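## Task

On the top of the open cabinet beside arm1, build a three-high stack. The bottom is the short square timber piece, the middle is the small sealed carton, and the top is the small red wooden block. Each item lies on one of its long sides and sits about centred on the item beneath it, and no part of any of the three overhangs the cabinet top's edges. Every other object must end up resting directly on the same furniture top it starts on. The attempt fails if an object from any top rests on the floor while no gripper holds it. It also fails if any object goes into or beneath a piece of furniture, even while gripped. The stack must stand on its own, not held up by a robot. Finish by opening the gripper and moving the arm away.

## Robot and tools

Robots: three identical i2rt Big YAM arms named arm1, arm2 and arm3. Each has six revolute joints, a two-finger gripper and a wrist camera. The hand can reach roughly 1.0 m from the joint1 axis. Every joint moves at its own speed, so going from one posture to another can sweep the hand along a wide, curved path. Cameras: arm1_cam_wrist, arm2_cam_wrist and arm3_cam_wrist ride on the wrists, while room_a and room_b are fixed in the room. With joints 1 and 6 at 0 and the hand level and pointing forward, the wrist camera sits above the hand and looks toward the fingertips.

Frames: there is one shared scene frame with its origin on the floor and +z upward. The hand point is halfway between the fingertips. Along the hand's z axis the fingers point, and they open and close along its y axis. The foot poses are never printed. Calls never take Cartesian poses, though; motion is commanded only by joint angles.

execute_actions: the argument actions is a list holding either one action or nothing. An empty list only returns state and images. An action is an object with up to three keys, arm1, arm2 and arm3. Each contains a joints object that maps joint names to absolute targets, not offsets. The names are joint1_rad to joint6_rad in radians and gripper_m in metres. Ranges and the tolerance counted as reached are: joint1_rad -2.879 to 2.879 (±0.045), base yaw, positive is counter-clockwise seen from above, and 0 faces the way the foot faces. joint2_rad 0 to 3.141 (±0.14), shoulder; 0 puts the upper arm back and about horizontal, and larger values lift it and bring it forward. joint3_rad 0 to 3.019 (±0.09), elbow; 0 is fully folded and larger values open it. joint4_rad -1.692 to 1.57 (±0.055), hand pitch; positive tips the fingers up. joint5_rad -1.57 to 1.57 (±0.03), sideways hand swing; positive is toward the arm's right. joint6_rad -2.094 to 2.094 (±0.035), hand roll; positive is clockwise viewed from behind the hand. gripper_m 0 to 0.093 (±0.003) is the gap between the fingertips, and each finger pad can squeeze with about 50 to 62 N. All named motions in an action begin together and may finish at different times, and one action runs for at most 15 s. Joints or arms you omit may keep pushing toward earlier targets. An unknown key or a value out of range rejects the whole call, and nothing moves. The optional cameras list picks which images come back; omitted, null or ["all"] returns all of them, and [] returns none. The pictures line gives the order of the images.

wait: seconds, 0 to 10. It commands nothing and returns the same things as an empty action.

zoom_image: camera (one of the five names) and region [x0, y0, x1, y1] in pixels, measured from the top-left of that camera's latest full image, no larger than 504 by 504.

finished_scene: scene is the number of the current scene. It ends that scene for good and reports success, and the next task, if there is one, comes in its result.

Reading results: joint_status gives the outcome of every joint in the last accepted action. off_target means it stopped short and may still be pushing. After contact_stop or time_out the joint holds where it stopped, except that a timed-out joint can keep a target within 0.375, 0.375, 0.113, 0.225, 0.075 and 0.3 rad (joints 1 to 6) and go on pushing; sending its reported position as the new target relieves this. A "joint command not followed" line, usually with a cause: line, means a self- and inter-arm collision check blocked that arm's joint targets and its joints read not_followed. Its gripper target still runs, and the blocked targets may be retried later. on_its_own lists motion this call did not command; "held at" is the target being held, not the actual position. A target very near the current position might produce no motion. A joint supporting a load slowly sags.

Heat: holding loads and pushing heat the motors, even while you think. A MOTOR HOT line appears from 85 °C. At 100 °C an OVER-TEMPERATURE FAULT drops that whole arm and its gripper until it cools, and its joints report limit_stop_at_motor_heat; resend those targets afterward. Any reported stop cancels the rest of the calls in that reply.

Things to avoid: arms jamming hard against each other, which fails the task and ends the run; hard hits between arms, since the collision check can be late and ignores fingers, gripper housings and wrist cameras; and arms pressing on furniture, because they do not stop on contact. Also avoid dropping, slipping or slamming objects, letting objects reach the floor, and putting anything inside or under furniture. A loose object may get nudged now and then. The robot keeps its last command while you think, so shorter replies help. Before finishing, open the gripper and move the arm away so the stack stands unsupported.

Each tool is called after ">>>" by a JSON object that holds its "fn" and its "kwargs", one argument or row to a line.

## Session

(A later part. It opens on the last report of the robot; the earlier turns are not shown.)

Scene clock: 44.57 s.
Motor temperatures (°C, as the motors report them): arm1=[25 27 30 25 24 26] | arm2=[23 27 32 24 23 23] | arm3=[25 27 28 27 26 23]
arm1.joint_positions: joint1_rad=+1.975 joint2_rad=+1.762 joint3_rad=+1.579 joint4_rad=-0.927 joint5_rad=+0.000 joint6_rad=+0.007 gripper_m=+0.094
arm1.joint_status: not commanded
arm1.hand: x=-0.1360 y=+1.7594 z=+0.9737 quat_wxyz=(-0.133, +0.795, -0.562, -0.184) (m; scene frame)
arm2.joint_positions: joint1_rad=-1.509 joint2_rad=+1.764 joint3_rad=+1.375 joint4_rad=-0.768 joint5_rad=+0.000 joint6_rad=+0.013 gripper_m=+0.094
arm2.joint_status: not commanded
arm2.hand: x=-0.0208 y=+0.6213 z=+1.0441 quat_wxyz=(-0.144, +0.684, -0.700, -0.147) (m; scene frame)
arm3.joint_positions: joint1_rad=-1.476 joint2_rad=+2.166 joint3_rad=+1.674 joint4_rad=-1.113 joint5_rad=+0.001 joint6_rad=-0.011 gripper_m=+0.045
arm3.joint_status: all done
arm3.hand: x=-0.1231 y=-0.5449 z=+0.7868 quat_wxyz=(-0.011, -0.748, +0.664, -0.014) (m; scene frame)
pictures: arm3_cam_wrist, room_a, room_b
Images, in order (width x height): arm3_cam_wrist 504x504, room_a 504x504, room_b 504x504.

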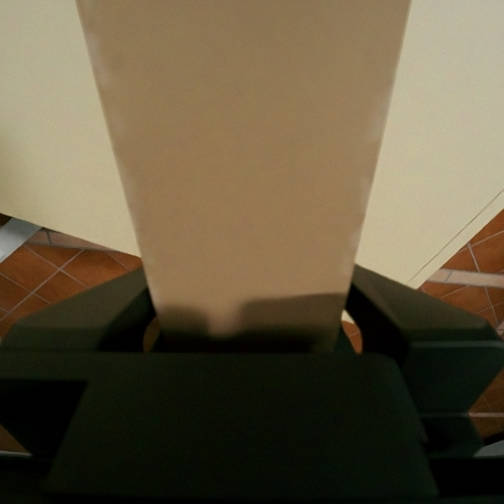

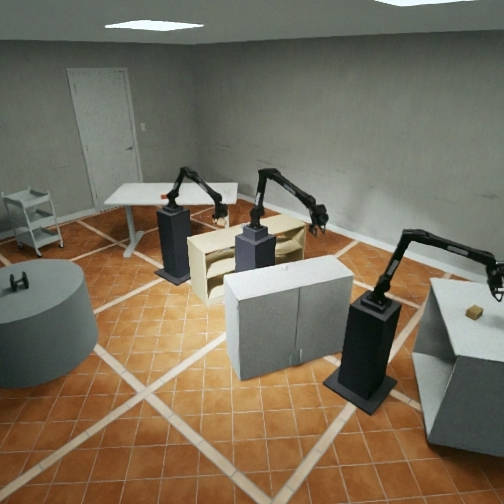

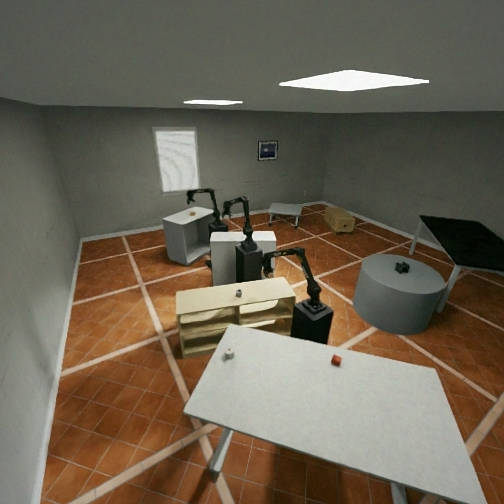

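>>> {"fn": "execute_actions", "kwargs": {
  "actions": [
    {"arm3":{"joints":{"joint2_rad":2.25,"joint3_rad":1.68,"joint4_rad":-0.95}}}
  ],
  "cameras": ["arm3_cam_wrist","room_b"]
}}

>>> {"fn": "zoom_image", "kwargs": {
  "camera": "room_b",
  "region": [220, 230, 320, 320]
}}

Scene clock: 46.43 s.
Motor temperatures (°C, as the motors report them): arm1=[25 27 30 25 24 26] | arm2=[23 27 32 24 23 23] | arm3=[25 28 28 27 26 23]
arm1.joint_positions: joint1_rad=+1.975 joint2_rad=+1.762 joint3_rad=+1.579 joint4_rad=-0.927 joint5_rad=+0.000 joint6_rad=+0.007 gripper_m=+0.094
arm1.joint_status: not commanded
arm1.hand: x=-0.1360 y=+1.7594 z=+0.9737 quat_wxyz=(-0.133, +0.795, -0.562, -0.184) (m; scene frame)
arm2.joint_positions: joint1_rad=-1.509 joint2_rad=+1.764 joint3_rad=+1.375 joint4_rad=-0.768 joint5_rad=+0.000 joint6_rad=+0.013 gripper_m=+0.094
arm2.joint_status: not commanded
arm2.hand: x=-0.0208 y=+0.6213 z=+1.0441 quat_wxyz=(-0.144, +0.684, -0.700, -0.147) (m; scene frame)
arm3.joint_positions: joint1_rad=-1.476 joint2_rad=+2.256 joint3_rad=+1.669 joint4_rad=-0.961 joint5_rad=+0.001 joint6_rad=-0.011 gripper_m=+0.045
arm3.joint_status: all done
arm3.hand: x=-0.1250 y=-0.5259 z=+0.7301 quat_wxyz=(+0.008, -0.748, +0.664, +0.008) (m; scene frame)
pictures: arm3_cam_wrist, room_b
Images, in order (width x height): arm3_cam_wrist 504x504, room_b 504x504.

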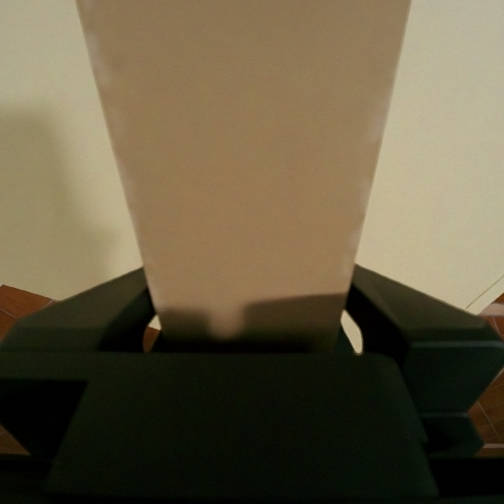

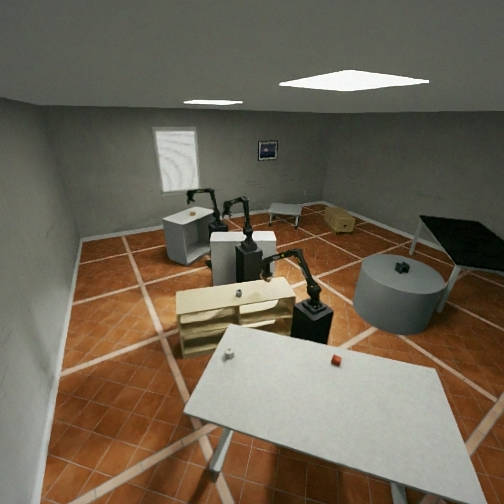

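Region (220, 230, 320, 320) of room_b's 504x504 image, scaled by 5.040, with more detail than that image has; it fills the top 454 rows of this view, and the rest is white.

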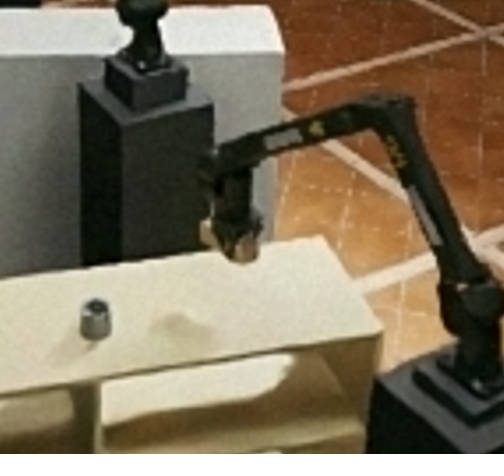

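>>> {"fn": "execute_actions", "kwargs": {
  "actions": [
    {"arm3":{"joints":{"joint2_rad":2.352,"joint3_rad":1.69,"joint4_rad":-0.88}}}
  ],
  "cameras": ["arm3_cam_wrist","room_b"]
}}

>>> {"fn": "zoom_image", "kwargs": {
  "camera": "room_b",
  "region": [230, 240, 310, 310]
}}

Scene clock: 48.10 s.
Motor temperatures (°C, as the motors report them): arm1=[25 27 30 25 24 26] | arm2=[23 27 32 24 23 23] | arm3=[25 28 28 27 26 23]
arm1.joint_positions: joint1_rad=+1.975 joint2_rad=+1.762 joint3_rad=+1.579 joint4_rad=-0.927 joint5_rad=+0.000 joint6_rad=+0.007 gripper_m=+0.094
arm1.joint_status: not commanded
arm1.hand: x=-0.1360 y=+1.7594 z=+0.9737 quat_wxyz=(-0.133, +0.795, -0.562, -0.184) (m; scene frame)
arm2.joint_positions: joint1_rad=-1.509 joint2_rad=+1.764 joint3_rad=+1.375 joint4_rad=-0.768 joint5_rad=+0.000 joint6_rad=+0.013 gripper_m=+0.094
arm2.joint_status: not commanded
arm2.hand: x=-0.0208 y=+0.6213 z=+1.0441 quat_wxyz=(-0.144, +0.684, -0.700, -0.147) (m; scene frame)
arm3.joint_positions: joint1_rad=-1.476 joint2_rad=+2.363 joint3_rad=+1.669 joint4_rad=-0.889 joint5_rad=+0.001 joint6_rad=-0.011 gripper_m=+0.045
arm3.joint_status: all done
arm3.hand: x=-0.1241 y=-0.5341 z=+0.6645 quat_wxyz=(-0.004, -0.748, +0.664, -0.006) (m; scene frame)
pictures: arm3_cam_wrist, room_b
Images, in order (width x height): arm3_cam_wrist 504x504, room_b 504x504.

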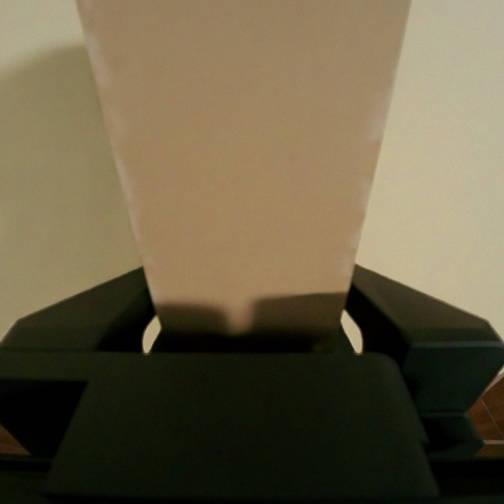

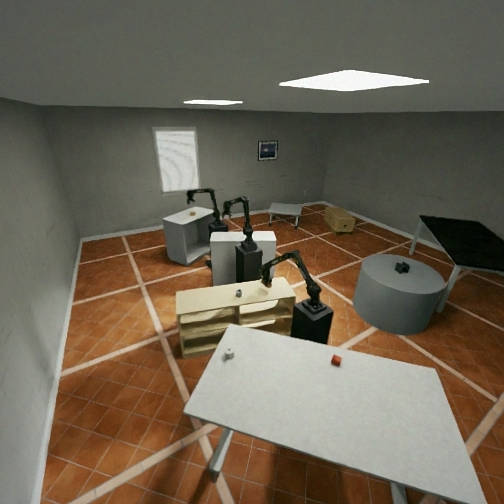

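Region (230, 240, 310, 310) of room_b's 504x504 image, scaled by 6.300, with more detail than that image has; it fills the top 441 rows of this view, and the rest is white.

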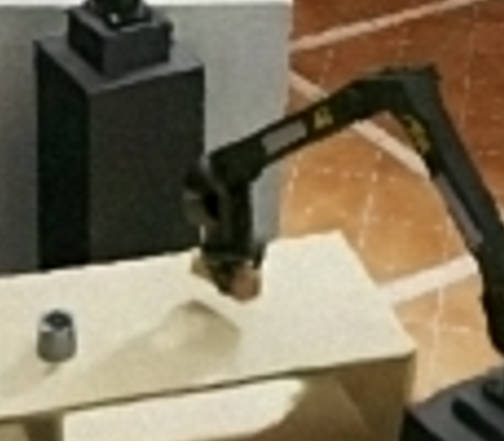

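>>> {"fn": "execute_actions", "kwargs": {
  "actions": [
    {"arm3":{"joints":{"joint2_rad":2.392,"joint4_rad":-0.84}}}
  ],
  "cameras": ["arm3_cam_wrist","room_b"]
}}

>>> {"fn": "zoom_image", "kwargs": {
  "camera": "room_b",
  "region": [230, 240, 310, 310]
}}

Scene clock: 49.63 s.
Motor temperatures (°C, as the motors report them): arm1=[25 27 30 25 24 26] | arm2=[23 27 32 24 23 23] | arm3=[25 28 28 27 26 23]
arm1.joint_positions: joint1_rad=+1.975 joint2_rad=+1.762 joint3_rad=+1.579 joint4_rad=-0.927 joint5_rad=+0.000 joint6_rad=+0.007 gripper_m=+0.094
arm1.joint_status: not commanded
arm1.hand: x=-0.1360 y=+1.7594 z=+0.9737 quat_wxyz=(-0.133, +0.795, -0.562, -0.184) (m; scene frame)
arm2.joint_positions: joint1_rad=-1.509 joint2_rad=+1.764 joint3_rad=+1.375 joint4_rad=-0.768 joint5_rad=+0.000 joint6_rad=+0.013 gripper_m=+0.094
arm2.joint_status: not commanded
arm2.hand: x=-0.0208 y=+0.6213 z=+1.0441 quat_wxyz=(-0.144, +0.684, -0.700, -0.147) (m; scene frame)
arm3.joint_positions: joint1_rad=-1.476 joint2_rad=+2.376 joint3_rad=+1.669 joint4_rad=-0.852 joint5_rad=+0.001 joint6_rad=-0.011 gripper_m=+0.045
arm3.joint_status: all done
arm3.hand: x=-0.1247 y=-0.5284 z=+0.6566 quat_wxyz=(+0.005, -0.748, +0.664, +0.003) (m; scene frame)
pictures: arm3_cam_wrist, room_b
Images, in order (width x height): arm3_cam_wrist 504x504, room_b 504x504.

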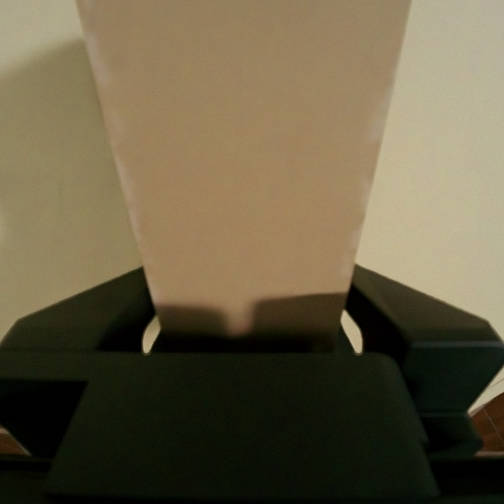

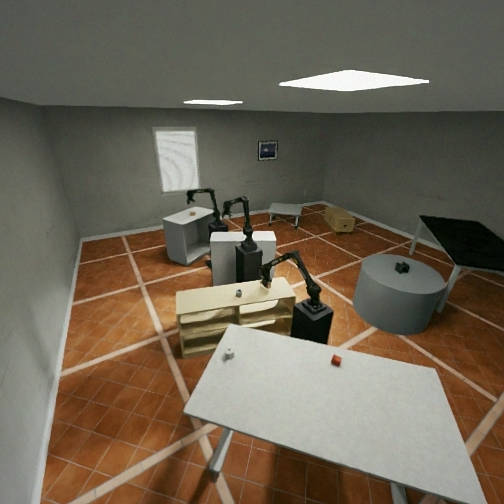

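Region (230, 240, 310, 310) of room_b's 504x504 image, scaled by 6.300, with more detail than that image has; it fills the top 441 rows of this view, and the rest is white.

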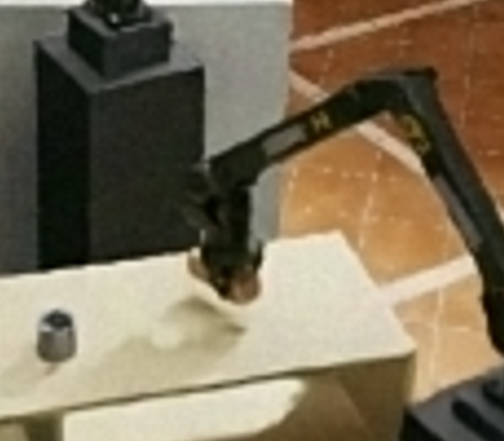

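>>> {"fn": "execute_actions", "kwargs": {
  "actions": [
    {"arm3":{"joints":{"joint2_rad":2.42,"joint4_rad":-0.805}}}
  ],
  "cameras": ["arm3_cam_wrist","room_b"]
}}

>>> {"fn": "zoom_image", "kwargs": {
  "camera": "room_b",
  "region": [230, 240, 310, 310]
}}

Scene clock: 50.77 s.
Motor temperatures (°C, as the motors report them): arm1=[25 27 30 25 24 26] | arm2=[23 27 32 24 23 23] | arm3=[25 28 28 27 26 23]
arm1.joint_positions: joint1_rad=+1.975 joint2_rad=+1.762 joint3_rad=+1.579 joint4_rad=-0.927 joint5_rad=+0.000 joint6_rad=+0.007 gripper_m=+0.094
arm1.joint_status: not commanded
arm1.hand: x=-0.1360 y=+1.7594 z=+0.9737 quat_wxyz=(-0.133, +0.795, -0.562, -0.184) (m; scene frame)
arm2.joint_positions: joint1_rad=-1.509 joint2_rad=+1.764 joint3_rad=+1.375 joint4_rad=-0.768 joint5_rad=+0.000 joint6_rad=+0.013 gripper_m=+0.094
arm2.joint_status: not commanded
arm2.hand: x=-0.0208 y=+0.6213 z=+1.0441 quat_wxyz=(-0.144, +0.684, -0.700, -0.147) (m; scene frame)
arm3.joint_positions: joint1_rad=-1.476 joint2_rad=+2.411 joint3_rad=+1.669 joint4_rad=-0.816 joint5_rad=+0.001 joint6_rad=-0.011 gripper_m=+0.045
arm3.joint_status: all done
arm3.hand: x=-0.1245 y=-0.5297 z=+0.6356 quat_wxyz=(+0.005, -0.748, +0.664, +0.004) (m; scene frame)
pictures: arm3_cam_wrist, room_b
Images, in order (width x height): arm3_cam_wrist 504x504, room_b 504x504.

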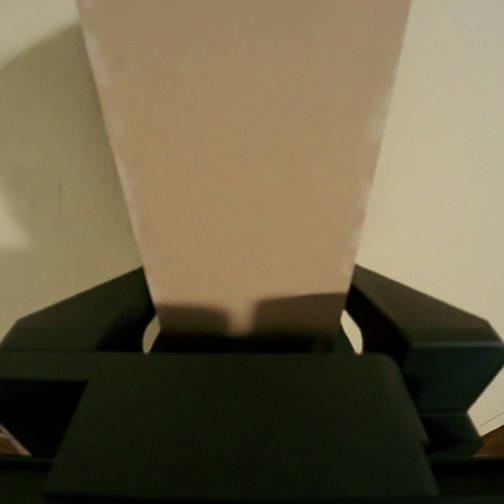

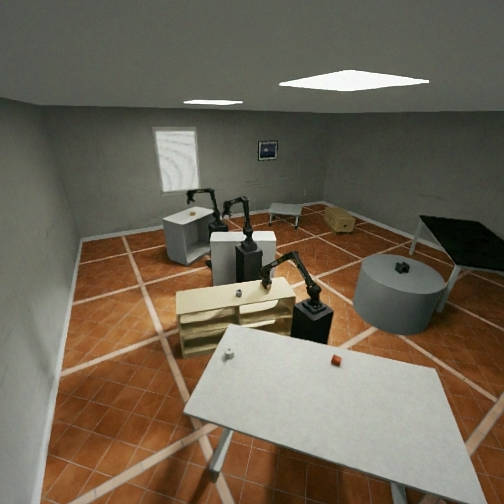

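Region (230, 240, 310, 310) of room_b's 504x504 image, scaled by 6.300, with more detail than that image has; it fills the top 441 rows of this view, and the rest is white.

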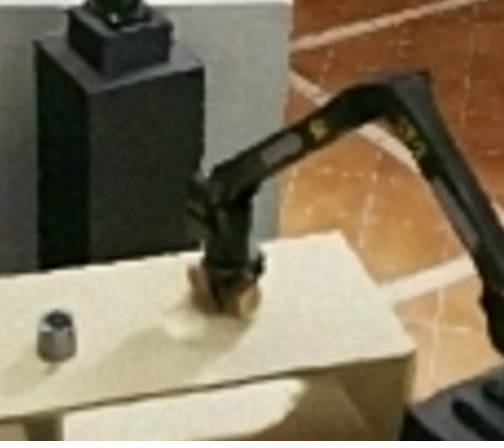

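>>> {"fn": "execute_actions", "kwargs": {
  "actions": [
    {"arm3":{"joints":{"joint2_rad":2.45,"joint4_rad":-0.775}}}
  ],
  "cameras": ["arm3_cam_wrist","room_b"]
}}

>>> {"fn": "zoom_image", "kwargs": {
  "camera": "room_b",
  "region": [230, 240, 310, 310]
}}

Scene clock: 51.70 s.
Motor temperatures (°C, as the motors report them): arm1=[25 27 30 25 24 26] | arm2=[23 27 32 24 23 23] | arm3=[25 28 28 27 26 23]
arm1.joint_positions: joint1_rad=+1.975 joint2_rad=+1.762 joint3_rad=+1.579 joint4_rad=-0.927 joint5_rad=+0.000 joint6_rad=+0.007 gripper_m=+0.094
arm1.joint_status: not commanded
arm1.hand: x=-0.1360 y=+1.7594 z=+0.9737 quat_wxyz=(-0.133, +0.795, -0.562, -0.184) (m; scene frame)
arm2.joint_positions: joint1_rad=-1.509 joint2_rad=+1.764 joint3_rad=+1.375 joint4_rad=-0.768 joint5_rad=+0.000 joint6_rad=+0.013 gripper_m=+0.094
arm2.joint_status: not commanded
arm2.hand: x=-0.0208 y=+0.6213 z=+1.0441 quat_wxyz=(-0.144, +0.684, -0.700, -0.147) (m; scene frame)
arm3.joint_positions: joint1_rad=-1.476 joint2_rad=+2.422 joint3_rad=+1.669 joint4_rad=-0.784 joint5_rad=+0.001 joint6_rad=-0.010 gripper_m=+0.045
arm3.joint_status: all done
arm3.hand: x=-0.1248 y=-0.5254 z=+0.6285 quat_wxyz=(+0.012, -0.747, +0.664, +0.011) (m; scene frame)
pictures: arm3_cam_wrist, room_b
Images, in order (width x height): arm3_cam_wrist 504x504, room_b 504x504.

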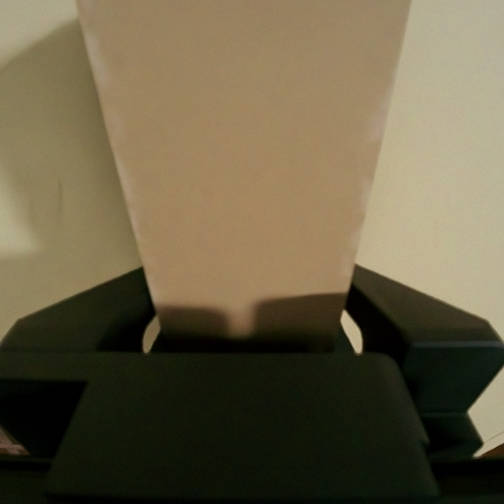

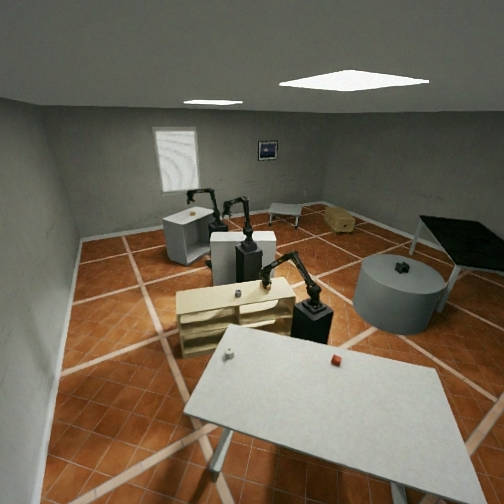

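Region (230, 240, 310, 310) of room_b's 504x504 image, scaled by 6.300, with more detail than that image has; it fills the top 441 rows of this view, and the rest is white.

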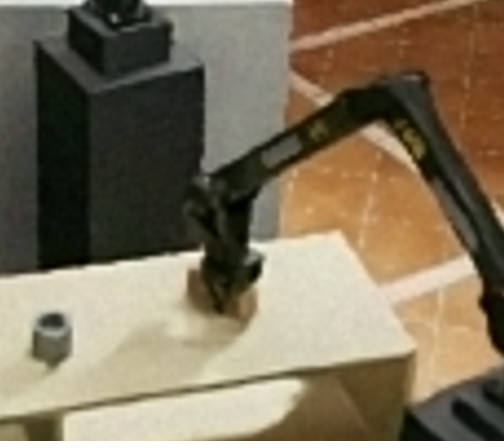

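>>> {"fn": "execute_actions", "kwargs": {
  "actions": [
    {"arm3":{"joints":{"joint2_rad":2.425,"gripper_m":0.09}}}
  ],
  "cameras": ["arm3_cam_wrist"]
}}

Scene clock: 52.60 s.
Motor temperatures (°C, as the motors report them): arm1=[25 27 30 25 24 26] | arm2=[23 27 32 24 23 23] | arm3=[25 29 28 27 26 23]
arm1.joint_positions: joint1_rad=+1.975 joint2_rad=+1.762 joint3_rad=+1.579 joint4_rad=-0.927 joint5_rad=+0.000 joint6_rad=+0.007 gripper_m=+0.094
arm1.joint_status: not commanded
arm1.hand: x=-0.1360 y=+1.7594 z=+0.9737 quat_wxyz=(-0.133, +0.795, -0.562, -0.184) (m; scene frame)
arm2.joint_positions: joint1_rad=-1.509 joint2_rad=+1.764 joint3_rad=+1.375 joint4_rad=-0.768 joint5_rad=+0.000 joint6_rad=+0.013 gripper_m=+0.094
arm2.joint_status: not commanded
arm2.hand: x=-0.0208 y=+0.6213 z=+1.0441 quat_wxyz=(-0.144, +0.684, -0.700, -0.147) (m; scene frame)
arm3.joint_positions: joint1_rad=-1.476 joint2_rad=+2.422 joint3_rad=+1.669 joint4_rad=-0.783 joint5_rad=+0.002 joint6_rad=-0.010 gripper_m=+0.090
arm3.joint_status: all done
arm3.hand: x=-0.1244 y=-0.5250 z=+0.6290 quat_wxyz=(+0.013, -0.747, +0.664, +0.012) (m; scene frame)
pictures: arm3_cam_wrist
Images, in order (width x height): arm3_cam_wrist 504x504.

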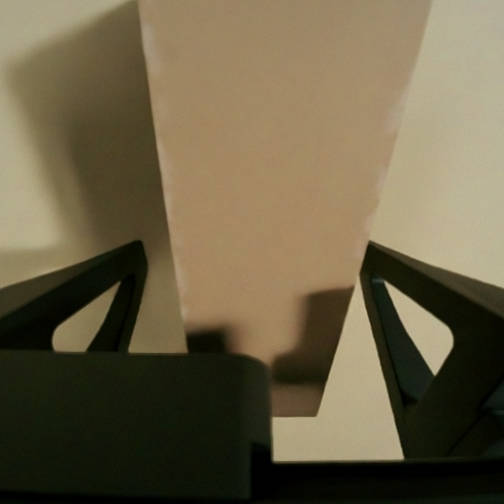

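>>> {"fn": "execute_actions", "kwargs": {
  "actions": [
    {"arm3":{"joints":{"joint2_rad":2.12,"joint3_rad":1.70,"joint4_rad":-1.13}}}
  ],
  "cameras": ["arm3_cam_wrist","room_b"]
}}

Scene clock: 54.43 s.
Motor temperatures (°C, as the motors report them): arm1=[25 27 30 25 24 26] | arm2=[23 27 32 24 23 23] | arm3=[25 29 28 27 26 23]
arm1.joint_positions: joint1_rad=+1.975 joint2_rad=+1.762 joint3_rad=+1.579 joint4_rad=-0.927 joint5_rad=+0.000 joint6_rad=+0.007 gripper_m=+0.094
arm1.joint_status: not commanded
arm1.hand: x=-0.1360 y=+1.7594 z=+0.9737 quat_wxyz=(-0.133, +0.795, -0.562, -0.184) (m; scene frame)
arm2.joint_positions: joint1_rad=-1.509 joint2_rad=+1.764 joint3_rad=+1.375 joint4_rad=-0.768 joint5_rad=+0.000 joint6_rad=+0.013 gripper_m=+0.094
arm2.joint_status: not commanded
arm2.hand: x=-0.0208 y=+0.6213 z=+1.0441 quat_wxyz=(-0.144, +0.684, -0.700, -0.147) (m; scene frame)
arm3.joint_positions: joint1_rad=-1.476 joint2_rad=+2.106 joint3_rad=+1.694 joint4_rad=-1.121 joint5_rad=+0.002 joint6_rad=-0.010 gripper_m=+0.090
arm3.joint_status: all done
arm3.hand: x=-0.1240 y=-0.5310 z=+0.8294 quat_wxyz=(+0.013, -0.747, +0.664, +0.012) (m; scene frame)
pictures: arm3_cam_wrist, room_b
Images, in order (width x height): arm3_cam_wrist 504x504, room_b 504x504.

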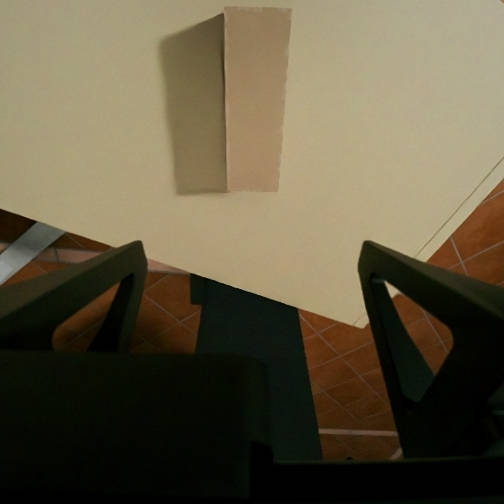

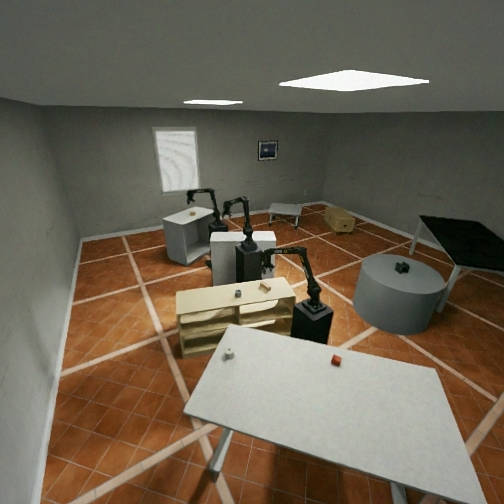

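>>> {"fn": "execute_actions", "kwargs": {
  "actions": [
    {"arm2":{"joints":{"joint1_rad":1.452,"joint2_rad":2.035,"joint3_rad":1.285,"joint4_rad":-0.795,"joint6_rad":-0.29}},"arm3":{"joints":{"joint1_rad":1.10,"joint2_rad":1.84,"joint3_rad":1.47,"joint4_rad":-1.2,"joint6_rad":-0.96}}}
  ],
  "cameras": ["arm2_cam_wrist","arm3_cam_wrist","room_b"]
}}

Scene clock: 58.47 s.
Motor temperatures (°C, as the motors report them): arm1=[25 27 30 25 24 26] | arm2=[23 28 32 24 23 23] | arm3=[25 29 28 27 26 23]
arm1.joint_positions: joint1_rad=+1.975 joint2_rad=+1.762 joint3_rad=+1.579 joint4_rad=-0.927 joint5_rad=+0.000 joint6_rad=+0.007 gripper_m=+0.094
arm1.joint_status: not commanded
arm1.hand: x=-0.1360 y=+1.7594 z=+0.9737 quat_wxyz=(-0.133, +0.795, -0.562, -0.184) (m; scene frame)
arm2.joint_positions: joint1_rad=+1.461 joint2_rad=+2.043 joint3_rad=+1.285 joint4_rad=-0.783 joint5_rad=+0.000 joint6_rad=-0.277 gripper_m=+0.094
arm2.joint_status: all done
arm2.hand: x=-0.1245 y=-0.5224 z=+0.8524 quat_wxyz=(+0.006, +0.672, +0.740, -0.014) (m; scene frame)
arm3.joint_positions: joint1_rad=+1.110 joint2_rad=+1.831 joint3_rad=+1.472 joint4_rad=-1.192 joint5_rad=-0.001 joint6_rad=-0.947 gripper_m=+0.090
arm3.joint_status: all done
arm3.hand: x=-0.2945 y=-1.6533 z=+0.9060 quat_wxyz=(-0.002, -0.511, -0.860, +0.010) (m; scene frame)
pictures: arm2_cam_wrist, arm3_cam_wrist, room_b
Images, in order (width x height): arm2_cam_wrist 504x504, arm3_cam_wrist 504x504, room_b 504x504.

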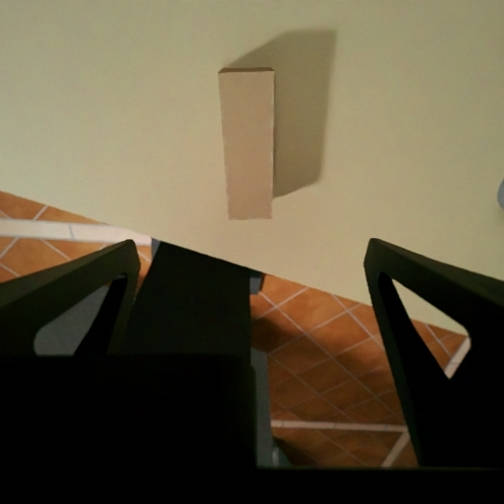

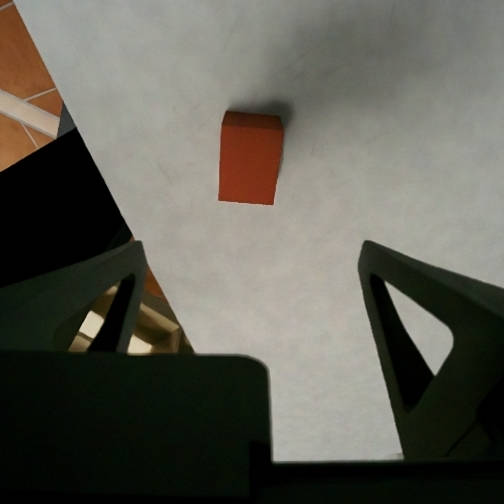

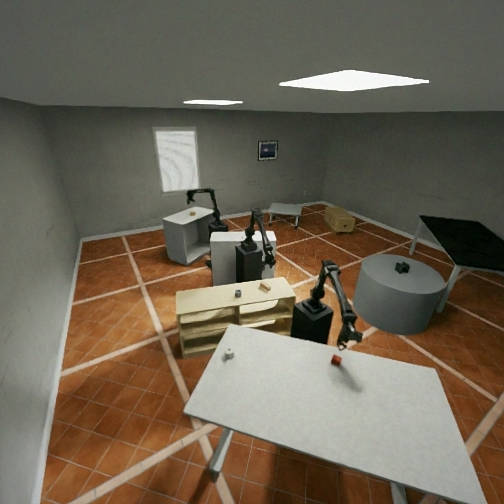

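>>> {"fn": "execute_actions", "kwargs": {
  "actions": [
    {"arm2":{"joints":{"joint2_rad":2.495,"joint3_rad":1.372,"joint4_rad":-0.42}},"arm3":{"joints":{"joint1_rad":1.083,"joint2_rad":2.04,"joint3_rad":1.315,"joint4_rad":-0.82,"joint6_rad":-0.91}}}
  ],
  "cameras": ["arm2_cam_wrist","arm3_cam_wrist","room_b"]
}}

Scene clock: 60.67 s.
Motor temperatures (°C, as the motors report them): arm1=[25 27 30 25 24 26] | arm2=[23 28 31 24 23 23] | arm3=[25 29 27 27 26 23]
arm1.joint_positions: joint1_rad=+1.975 joint2_rad=+1.762 joint3_rad=+1.579 joint4_rad=-0.927 joint5_rad=+0.000 joint6_rad=+0.007 gripper_m=+0.094
arm1.joint_status: not commanded
arm1.hand: x=-0.1360 y=+1.7594 z=+0.9737 quat_wxyz=(-0.133, +0.795, -0.562, -0.184) (m; scene frame)
arm2.joint_positions: joint1_rad=+1.461 joint2_rad=+2.502 joint3_rad=+1.361 joint4_rad=-0.432 joint5_rad=+0.002 joint6_rad=-0.282 gripper_m=+0.094
arm2.joint_status: all done
arm2.hand: x=-0.1234 y=-0.5080 z=+0.6329 quat_wxyz=(-0.003, +0.670, +0.742, -0.001) (m; scene frame)
arm3.joint_positions: joint1_rad=+1.092 joint2_rad=+2.026 joint3_rad=+1.309 joint4_rad=-0.830 joint5_rad=+0.001 joint6_rad=-0.924 gripper_m=+0.090
arm3.joint_status: all done
arm3.hand: x=-0.3014 y=-1.6449 z=+0.7509 quat_wxyz=(-0.001, -0.528, -0.849, +0.011) (m; scene frame)
pictures: arm2_cam_wrist, arm3_cam_wrist, room_b
Images, in order (width x height): arm2_cam_wrist 504x504, arm3_cam_wrist 504x504, room_b 504x504.

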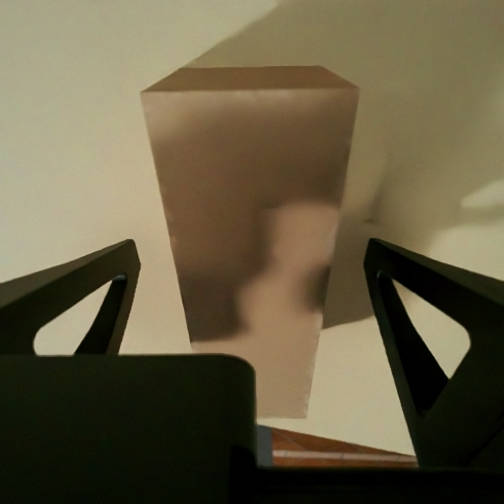

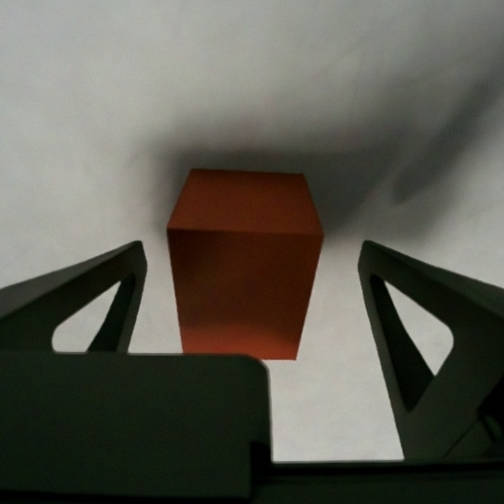

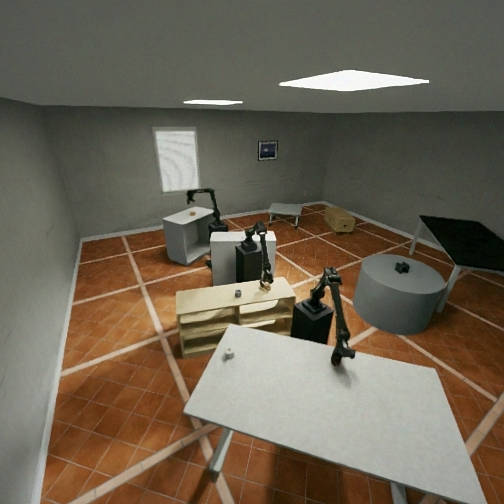

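>>> {"fn": "execute_actions", "kwargs": {
  "actions": [
    {"arm2":{"joints":{"gripper_m":0.03}},"arm3":{"joints":{"gripper_m":0.025}}}
  ],
  "cameras": ["arm2_cam_wrist","arm3_cam_wrist"]
}}

Scene clock: 62.27 s.
Motor temperatures (°C, as the motors report them): arm1=[25 27 31 25 24 26] | arm2=[23 28 31 24 23 23] | arm3=[25 29 27 27 26 23]
arm1.joint_positions: joint1_rad=+1.975 joint2_rad=+1.762 joint3_rad=+1.579 joint4_rad=-0.927 joint5_rad=+0.000 joint6_rad=+0.007 gripper_m=+0.094
arm1.joint_status: not commanded
arm1.hand: x=-0.1360 y=+1.7594 z=+0.9737 quat_wxyz=(-0.133, +0.795, -0.562, -0.184) (m; scene frame)
arm2.joint_positions: joint1_rad=+1.461 joint2_rad=+2.502 joint3_rad=+1.361 joint4_rad=-0.432 joint5_rad=+0.002 joint6_rad=-0.282 gripper_m=+0.045
arm2.joint_status: gripper_m off_target (ended at +0.045, target +0.030)
arm2.hand: x=-0.1233 y=-0.5080 z=+0.6329 quat_wxyz=(-0.003, +0.670, +0.742, -0.001) (m; scene frame)
arm3.joint_positions: joint1_rad=+1.092 joint2_rad=+2.026 joint3_rad=+1.309 joint4_rad=-0.830 joint5_rad=+0.001 joint6_rad=-0.923 gripper_m=+0.044
arm3.joint_status: gripper_m off_target (ended at +0.044, target +0.025)
arm3.hand: x=-0.3015 y=-1.6450 z=+0.7509 quat_wxyz=(-0.001, -0.528, -0.849, +0.012) (m; scene frame)
pictures: arm2_cam_wrist, arm3_cam_wrist
Images, in order (width x height): arm2_cam_wrist 504x504, arm3_cam_wrist 504x504.

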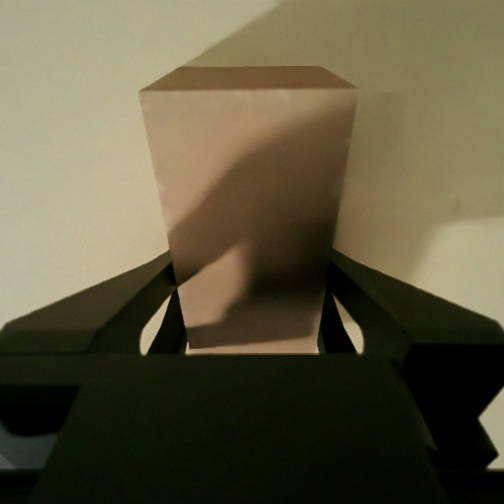

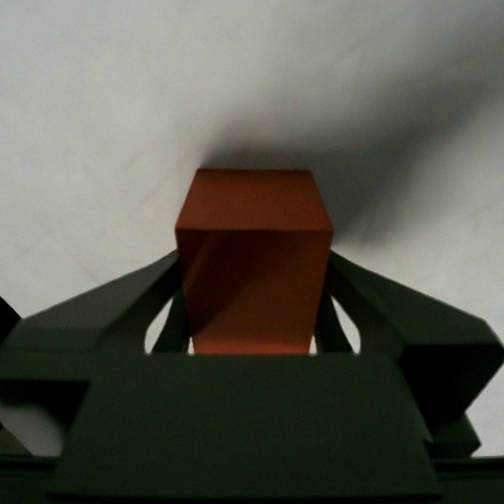

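>>> {"fn": "execute_actions", "kwargs": {
  "actions": [
    {"arm2":{"joints":{"joint2_rad":1.925,"joint3_rad":1.43,"joint4_rad":-1.05}},"arm3":{"joints":{"joint2_rad":1.83,"joint3_rad":1.47,"joint4_rad":-1.2}}}
  ],
  "cameras": ["room_b"]
}}

Scene clock: 65.27 s.
Motor temperatures (°C, as the motors report them): arm1=[25 27 31 25 24 26] | arm2=[23 28 31 24 23 23] | arm3=[25 29 27 27 26 23]
arm1.joint_positions: joint1_rad=+1.975 joint2_rad=+1.762 joint3_rad=+1.579 joint4_rad=-0.927 joint5_rad=+0.000 joint6_rad=+0.007 gripper_m=+0.094
arm1.joint_status: not commanded
arm1.hand: x=-0.1360 y=+1.7594 z=+0.9737 quat_wxyz=(-0.133, +0.795, -0.562, -0.184) (m; scene frame)
arm2.joint_positions: joint1_rad=+1.461 joint2_rad=+1.943 joint3_rad=+1.409 joint4_rad=-1.039 joint5_rad=+0.002 joint6_rad=-0.282 gripper_m=+0.045
arm2.joint_status: all done
arm2.hand: x=-0.1268 y=-0.5339 z=+0.9420 quat_wxyz=(-0.003, +0.670, +0.742, +0.000) (m; scene frame)
arm3.joint_positions: joint1_rad=+1.092 joint2_rad=+1.822 joint3_rad=+1.456 joint4_rad=-1.190 joint5_rad=+0.001 joint6_rad=-0.923 gripper_m=+0.044
arm3.joint_status: all done
arm3.hand: x=-0.3012 y=-1.6439 z=+0.9050 quat_wxyz=(-0.001, -0.528, -0.849, +0.007) (m; scene frame)
pictures: room_b
Images, in order (width x height): room_b 504x504.

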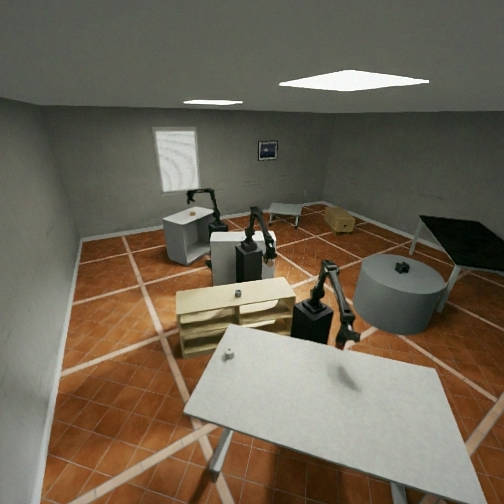

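>>> {"fn": "execute_actions", "kwargs": {
  "actions": [
    {"arm2":{"joints":{"joint1_rad":-1.482,"joint2_rad":2.125,"joint3_rad":1.63,"joint4_rad":-1.044,"joint6_rad":0}},"arm3":{"joints":{"joint1_rad":-1.476,"joint2_rad":2.12,"joint3_rad":1.71,"joint4_rad":-1.125,"joint6_rad":0}}}
  ],
  "cameras": ["arm2_cam_wrist","room_a","room_b"]
}}

Scene clock: 68.60 s.
Motor temperatures (°C, as the motors report them): arm1=[25 27 31 25 24 26] | arm2=[23 29 31 24 23 23] | arm3=[25 29 28 27 26 23]
arm1.joint_positions: joint1_rad=+1.975 joint2_rad=+1.762 joint3_rad=+1.579 joint4_rad=-0.927 joint5_rad=+0.000 joint6_rad=+0.007 gripper_m=+0.094
arm1.joint_status: not commanded
arm1.hand: x=-0.1360 y=+1.7594 z=+0.9737 quat_wxyz=(-0.133, +0.795, -0.562, -0.184) (m; scene frame)
arm2.joint_positions: joint1_rad=-1.485 joint2_rad=+2.155 joint3_rad=+1.606 joint4_rad=-1.039 joint5_rad=+0.003 joint6_rad=-0.013 gripper_m=+0.045
arm2.joint_status: all done
arm2.hand: x=-0.0355 y=+0.6172 z=+0.8885 quat_wxyz=(+0.006, +0.717, -0.697, +0.005) (m; scene frame)
arm3.joint_positions: joint1_rad=-1.479 joint2_rad=+2.142 joint3_rad=+1.698 joint4_rad=-1.119 joint5_rad=+0.002 joint6_rad=-0.012 gripper_m=+0.044
arm3.joint_status: all done
arm3.hand: x=-0.1217 y=-0.5327 z=+0.8093 quat_wxyz=(+0.004, -0.747, +0.665, +0.001) (m; scene frame)
pictures: arm2_cam_wrist, room_a, room_b
Images, in order (width x height): arm2_cam_wrist 504x504, room_a 504x504, room_b 504x504.

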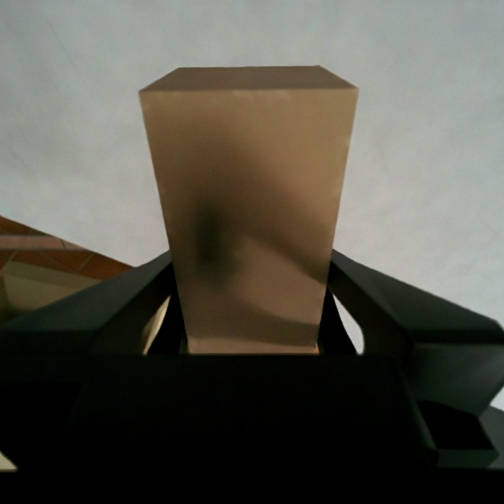

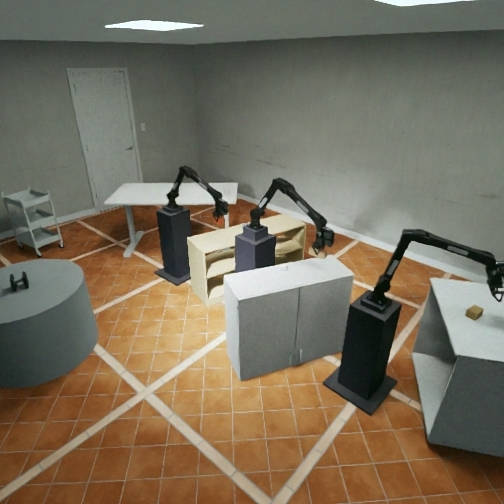

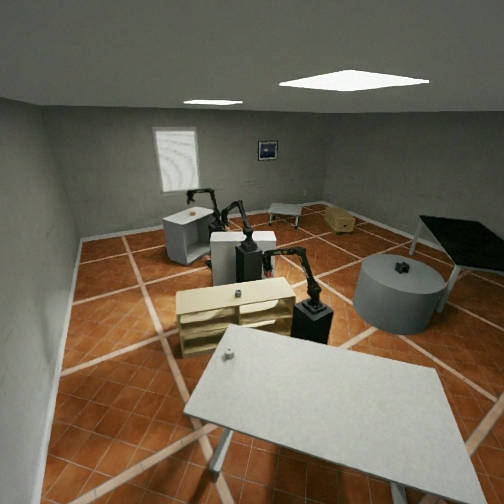

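>>> {"fn": "execute_actions", "kwargs": {
  "actions": [
    {"arm2":{"joints":{"joint2_rad":2.30,"joint4_rad":-0.86}},"arm3":{"joints":{"joint2_rad":2.36,"joint3_rad":1.685,"joint4_rad":-0.86}}}
  ],
  "cameras": ["arm3_cam_wrist","room_a","room_b"]
}}

>>> {"fn": "zoom_image", "kwargs": {
  "camera": "room_a",
  "region": [270, 200, 370, 290]
}}

>>> {"fn": "zoom_image", "kwargs": {
  "camera": "room_b",
  "region": [230, 240, 310, 310]
}}

Scene clock: 70.67 s.
Motor temperatures (°C, as the motors report them): arm1=[25 27 31 25 24 26] | arm2=[23 29 31 24 23 23] | arm3=[25 29 28 27 26 23]
arm1.joint_positions: joint1_rad=+1.975 joint2_rad=+1.762 joint3_rad=+1.579 joint4_rad=-0.927 joint5_rad=+0.000 joint6_rad=+0.007 gripper_m=+0.094
arm1.joint_status: not commanded
arm1.hand: x=-0.1360 y=+1.7594 z=+0.9737 quat_wxyz=(-0.133, +0.795, -0.562, -0.184) (m; scene frame)
arm2.joint_positions: joint1_rad=-1.485 joint2_rad=+2.328 joint3_rad=+1.606 joint4_rad=-0.872 joint5_rad=+0.002 joint6_rad=-0.013 gripper_m=+0.045
arm2.joint_status: all done
arm2.hand: x=-0.0360 y=+0.6205 z=+0.7857 quat_wxyz=(+0.008, +0.717, -0.697, +0.007) (m; scene frame)
arm3.joint_positions: joint1_rad=-1.479 joint2_rad=+2.373 joint3_rad=+1.666 joint4_rad=-0.870 joint5_rad=+0.002 joint6_rad=-0.012 gripper_m=+0.044
arm3.joint_status: all done
arm3.hand: x=-0.1215 y=-0.5333 z=+0.6577 quat_wxyz=(-0.001, -0.747, +0.665, -0.004) (m; scene frame)
pictures: arm3_cam_wrist, room_a, room_b
Images, in order (width x height): arm3_cam_wrist 504x504, room_a 504x504, room_b 504x504.

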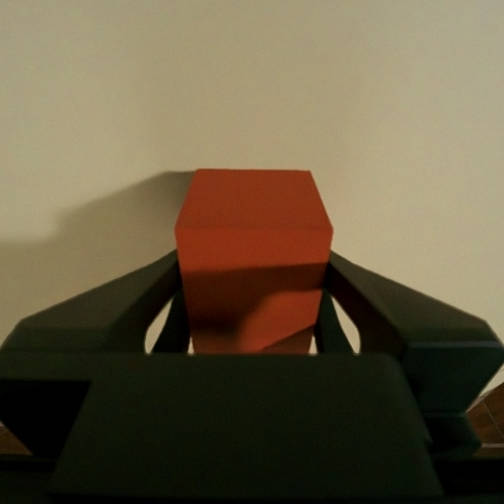

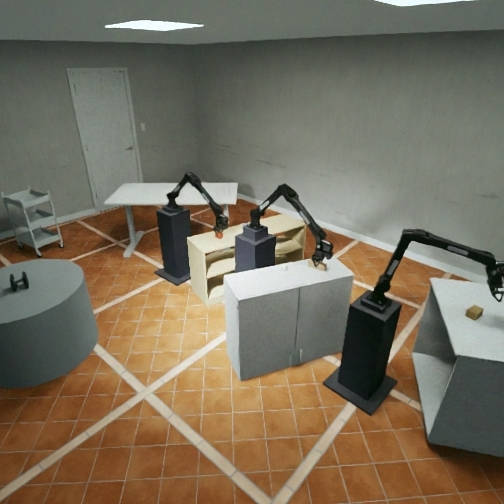

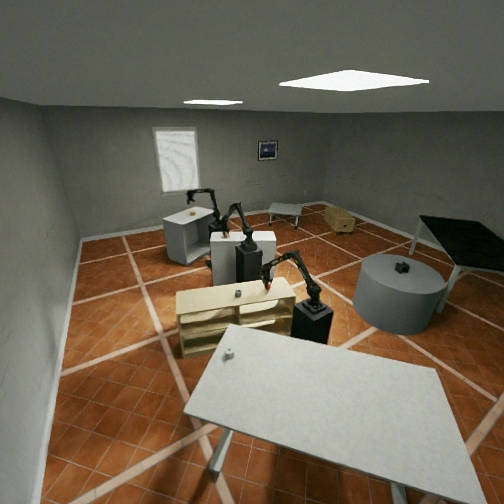

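Region (270, 200, 370, 290) of room_a's 504x504 image, scaled by 5.040, with more detail than that image has; it fills the top 454 rows of this view, and the rest is white.

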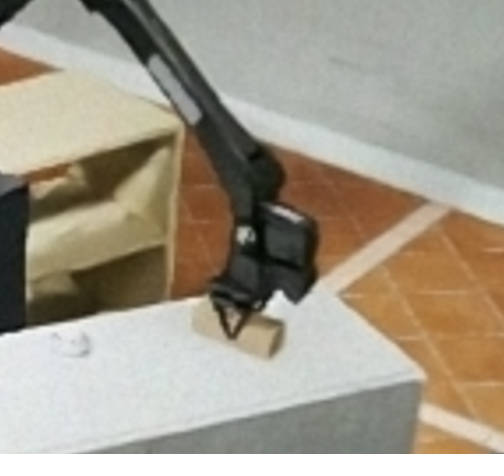

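Region (230, 240, 310, 310) of room_b's 504x504 image, scaled by 6.300, with more detail than that image has; it fills the top 441 rows of this view, and the rest is white.

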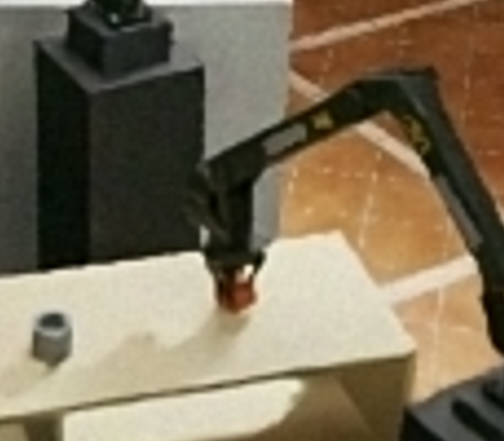

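>>> {"fn": "execute_actions", "kwargs": {
  "actions": [
    {"arm2":{"joints":{"joint2_rad":2.345,"joint4_rad":-0.85}},"arm3":{"joints":{"joint2_rad":2.415,"joint4_rad":-0.825}}}
  ],
  "cameras": ["arm2_cam_wrist","room_a","room_b"]
}}

>>> {"fn": "zoom_image", "kwargs": {
  "camera": "room_a",
  "region": [270, 200, 370, 290]
}}

>>> {"fn": "zoom_image", "kwargs": {
  "camera": "room_b",
  "region": [230, 240, 310, 310]
}}

Scene clock: 71.90 s.
Motor temperatures (°C, as the motors report them): arm1=[25 27 31 25 24 26] | arm2=[23 29 31 24 23 23] | arm3=[25 30 28 27 26 23]
arm1.joint_positions: joint1_rad=+1.975 joint2_rad=+1.762 joint3_rad=+1.579 joint4_rad=-0.927 joint5_rad=+0.000 joint6_rad=+0.007 gripper_m=+0.094
arm1.joint_status: not commanded
arm1.hand: x=-0.1360 y=+1.7594 z=+0.9737 quat_wxyz=(-0.133, +0.795, -0.562, -0.184) (m; scene frame)
arm2.joint_positions: joint1_rad=-1.485 joint2_rad=+2.330 joint3_rad=+1.606 joint4_rad=-0.865 joint5_rad=+0.002 joint6_rad=-0.013 gripper_m=+0.045
arm2.joint_status: all done
arm2.hand: x=-0.0361 y=+0.6218 z=+0.7848 quat_wxyz=(+0.006, +0.717, -0.697, +0.005) (m; scene frame)
arm3.joint_positions: joint1_rad=-1.479 joint2_rad=+2.395 joint3_rad=+1.666 joint4_rad=-0.835 joint5_rad=+0.002 joint6_rad=-0.012 gripper_m=+0.044
arm3.joint_status: all done
arm3.hand: x=-0.1217 y=-0.5312 z=+0.6439 quat_wxyz=(+0.003, -0.747, +0.665, +0.001) (m; scene frame)
pictures: arm2_cam_wrist, room_a, room_b
Images, in order (width x height): arm2_cam_wrist 504x504, room_a 504x504, room_b 504x504.

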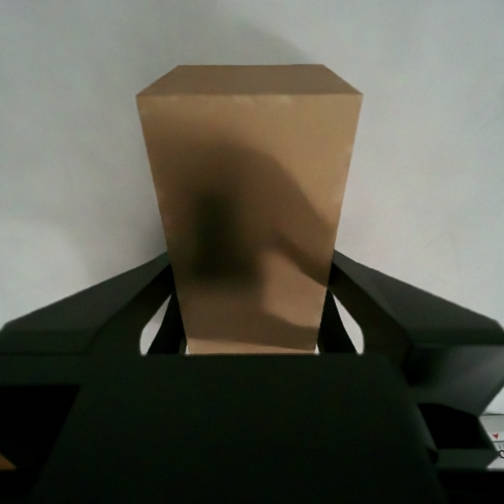

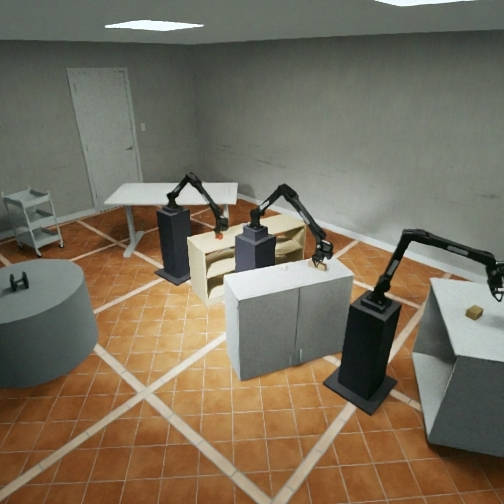

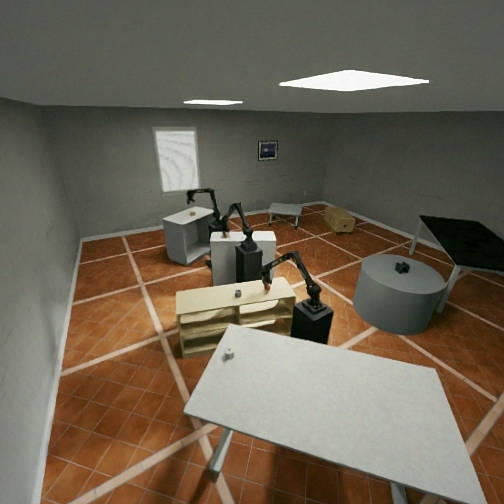

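Region (270, 200, 370, 290) of room_a's 504x504 image, scaled by 5.040, with more detail than that image has; it fills the top 454 rows of this view, and the rest is white.

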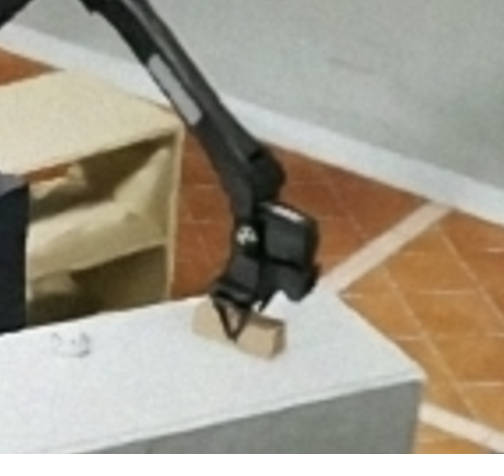

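Region (230, 240, 310, 310) of room_b's 504x504 image, scaled by 6.300, with more detail than that image has; it fills the top 441 rows of this view, and the rest is white.

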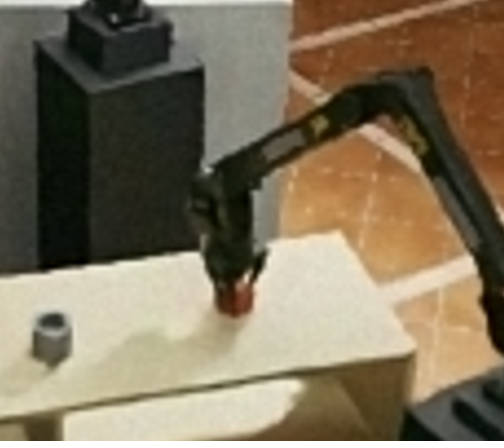

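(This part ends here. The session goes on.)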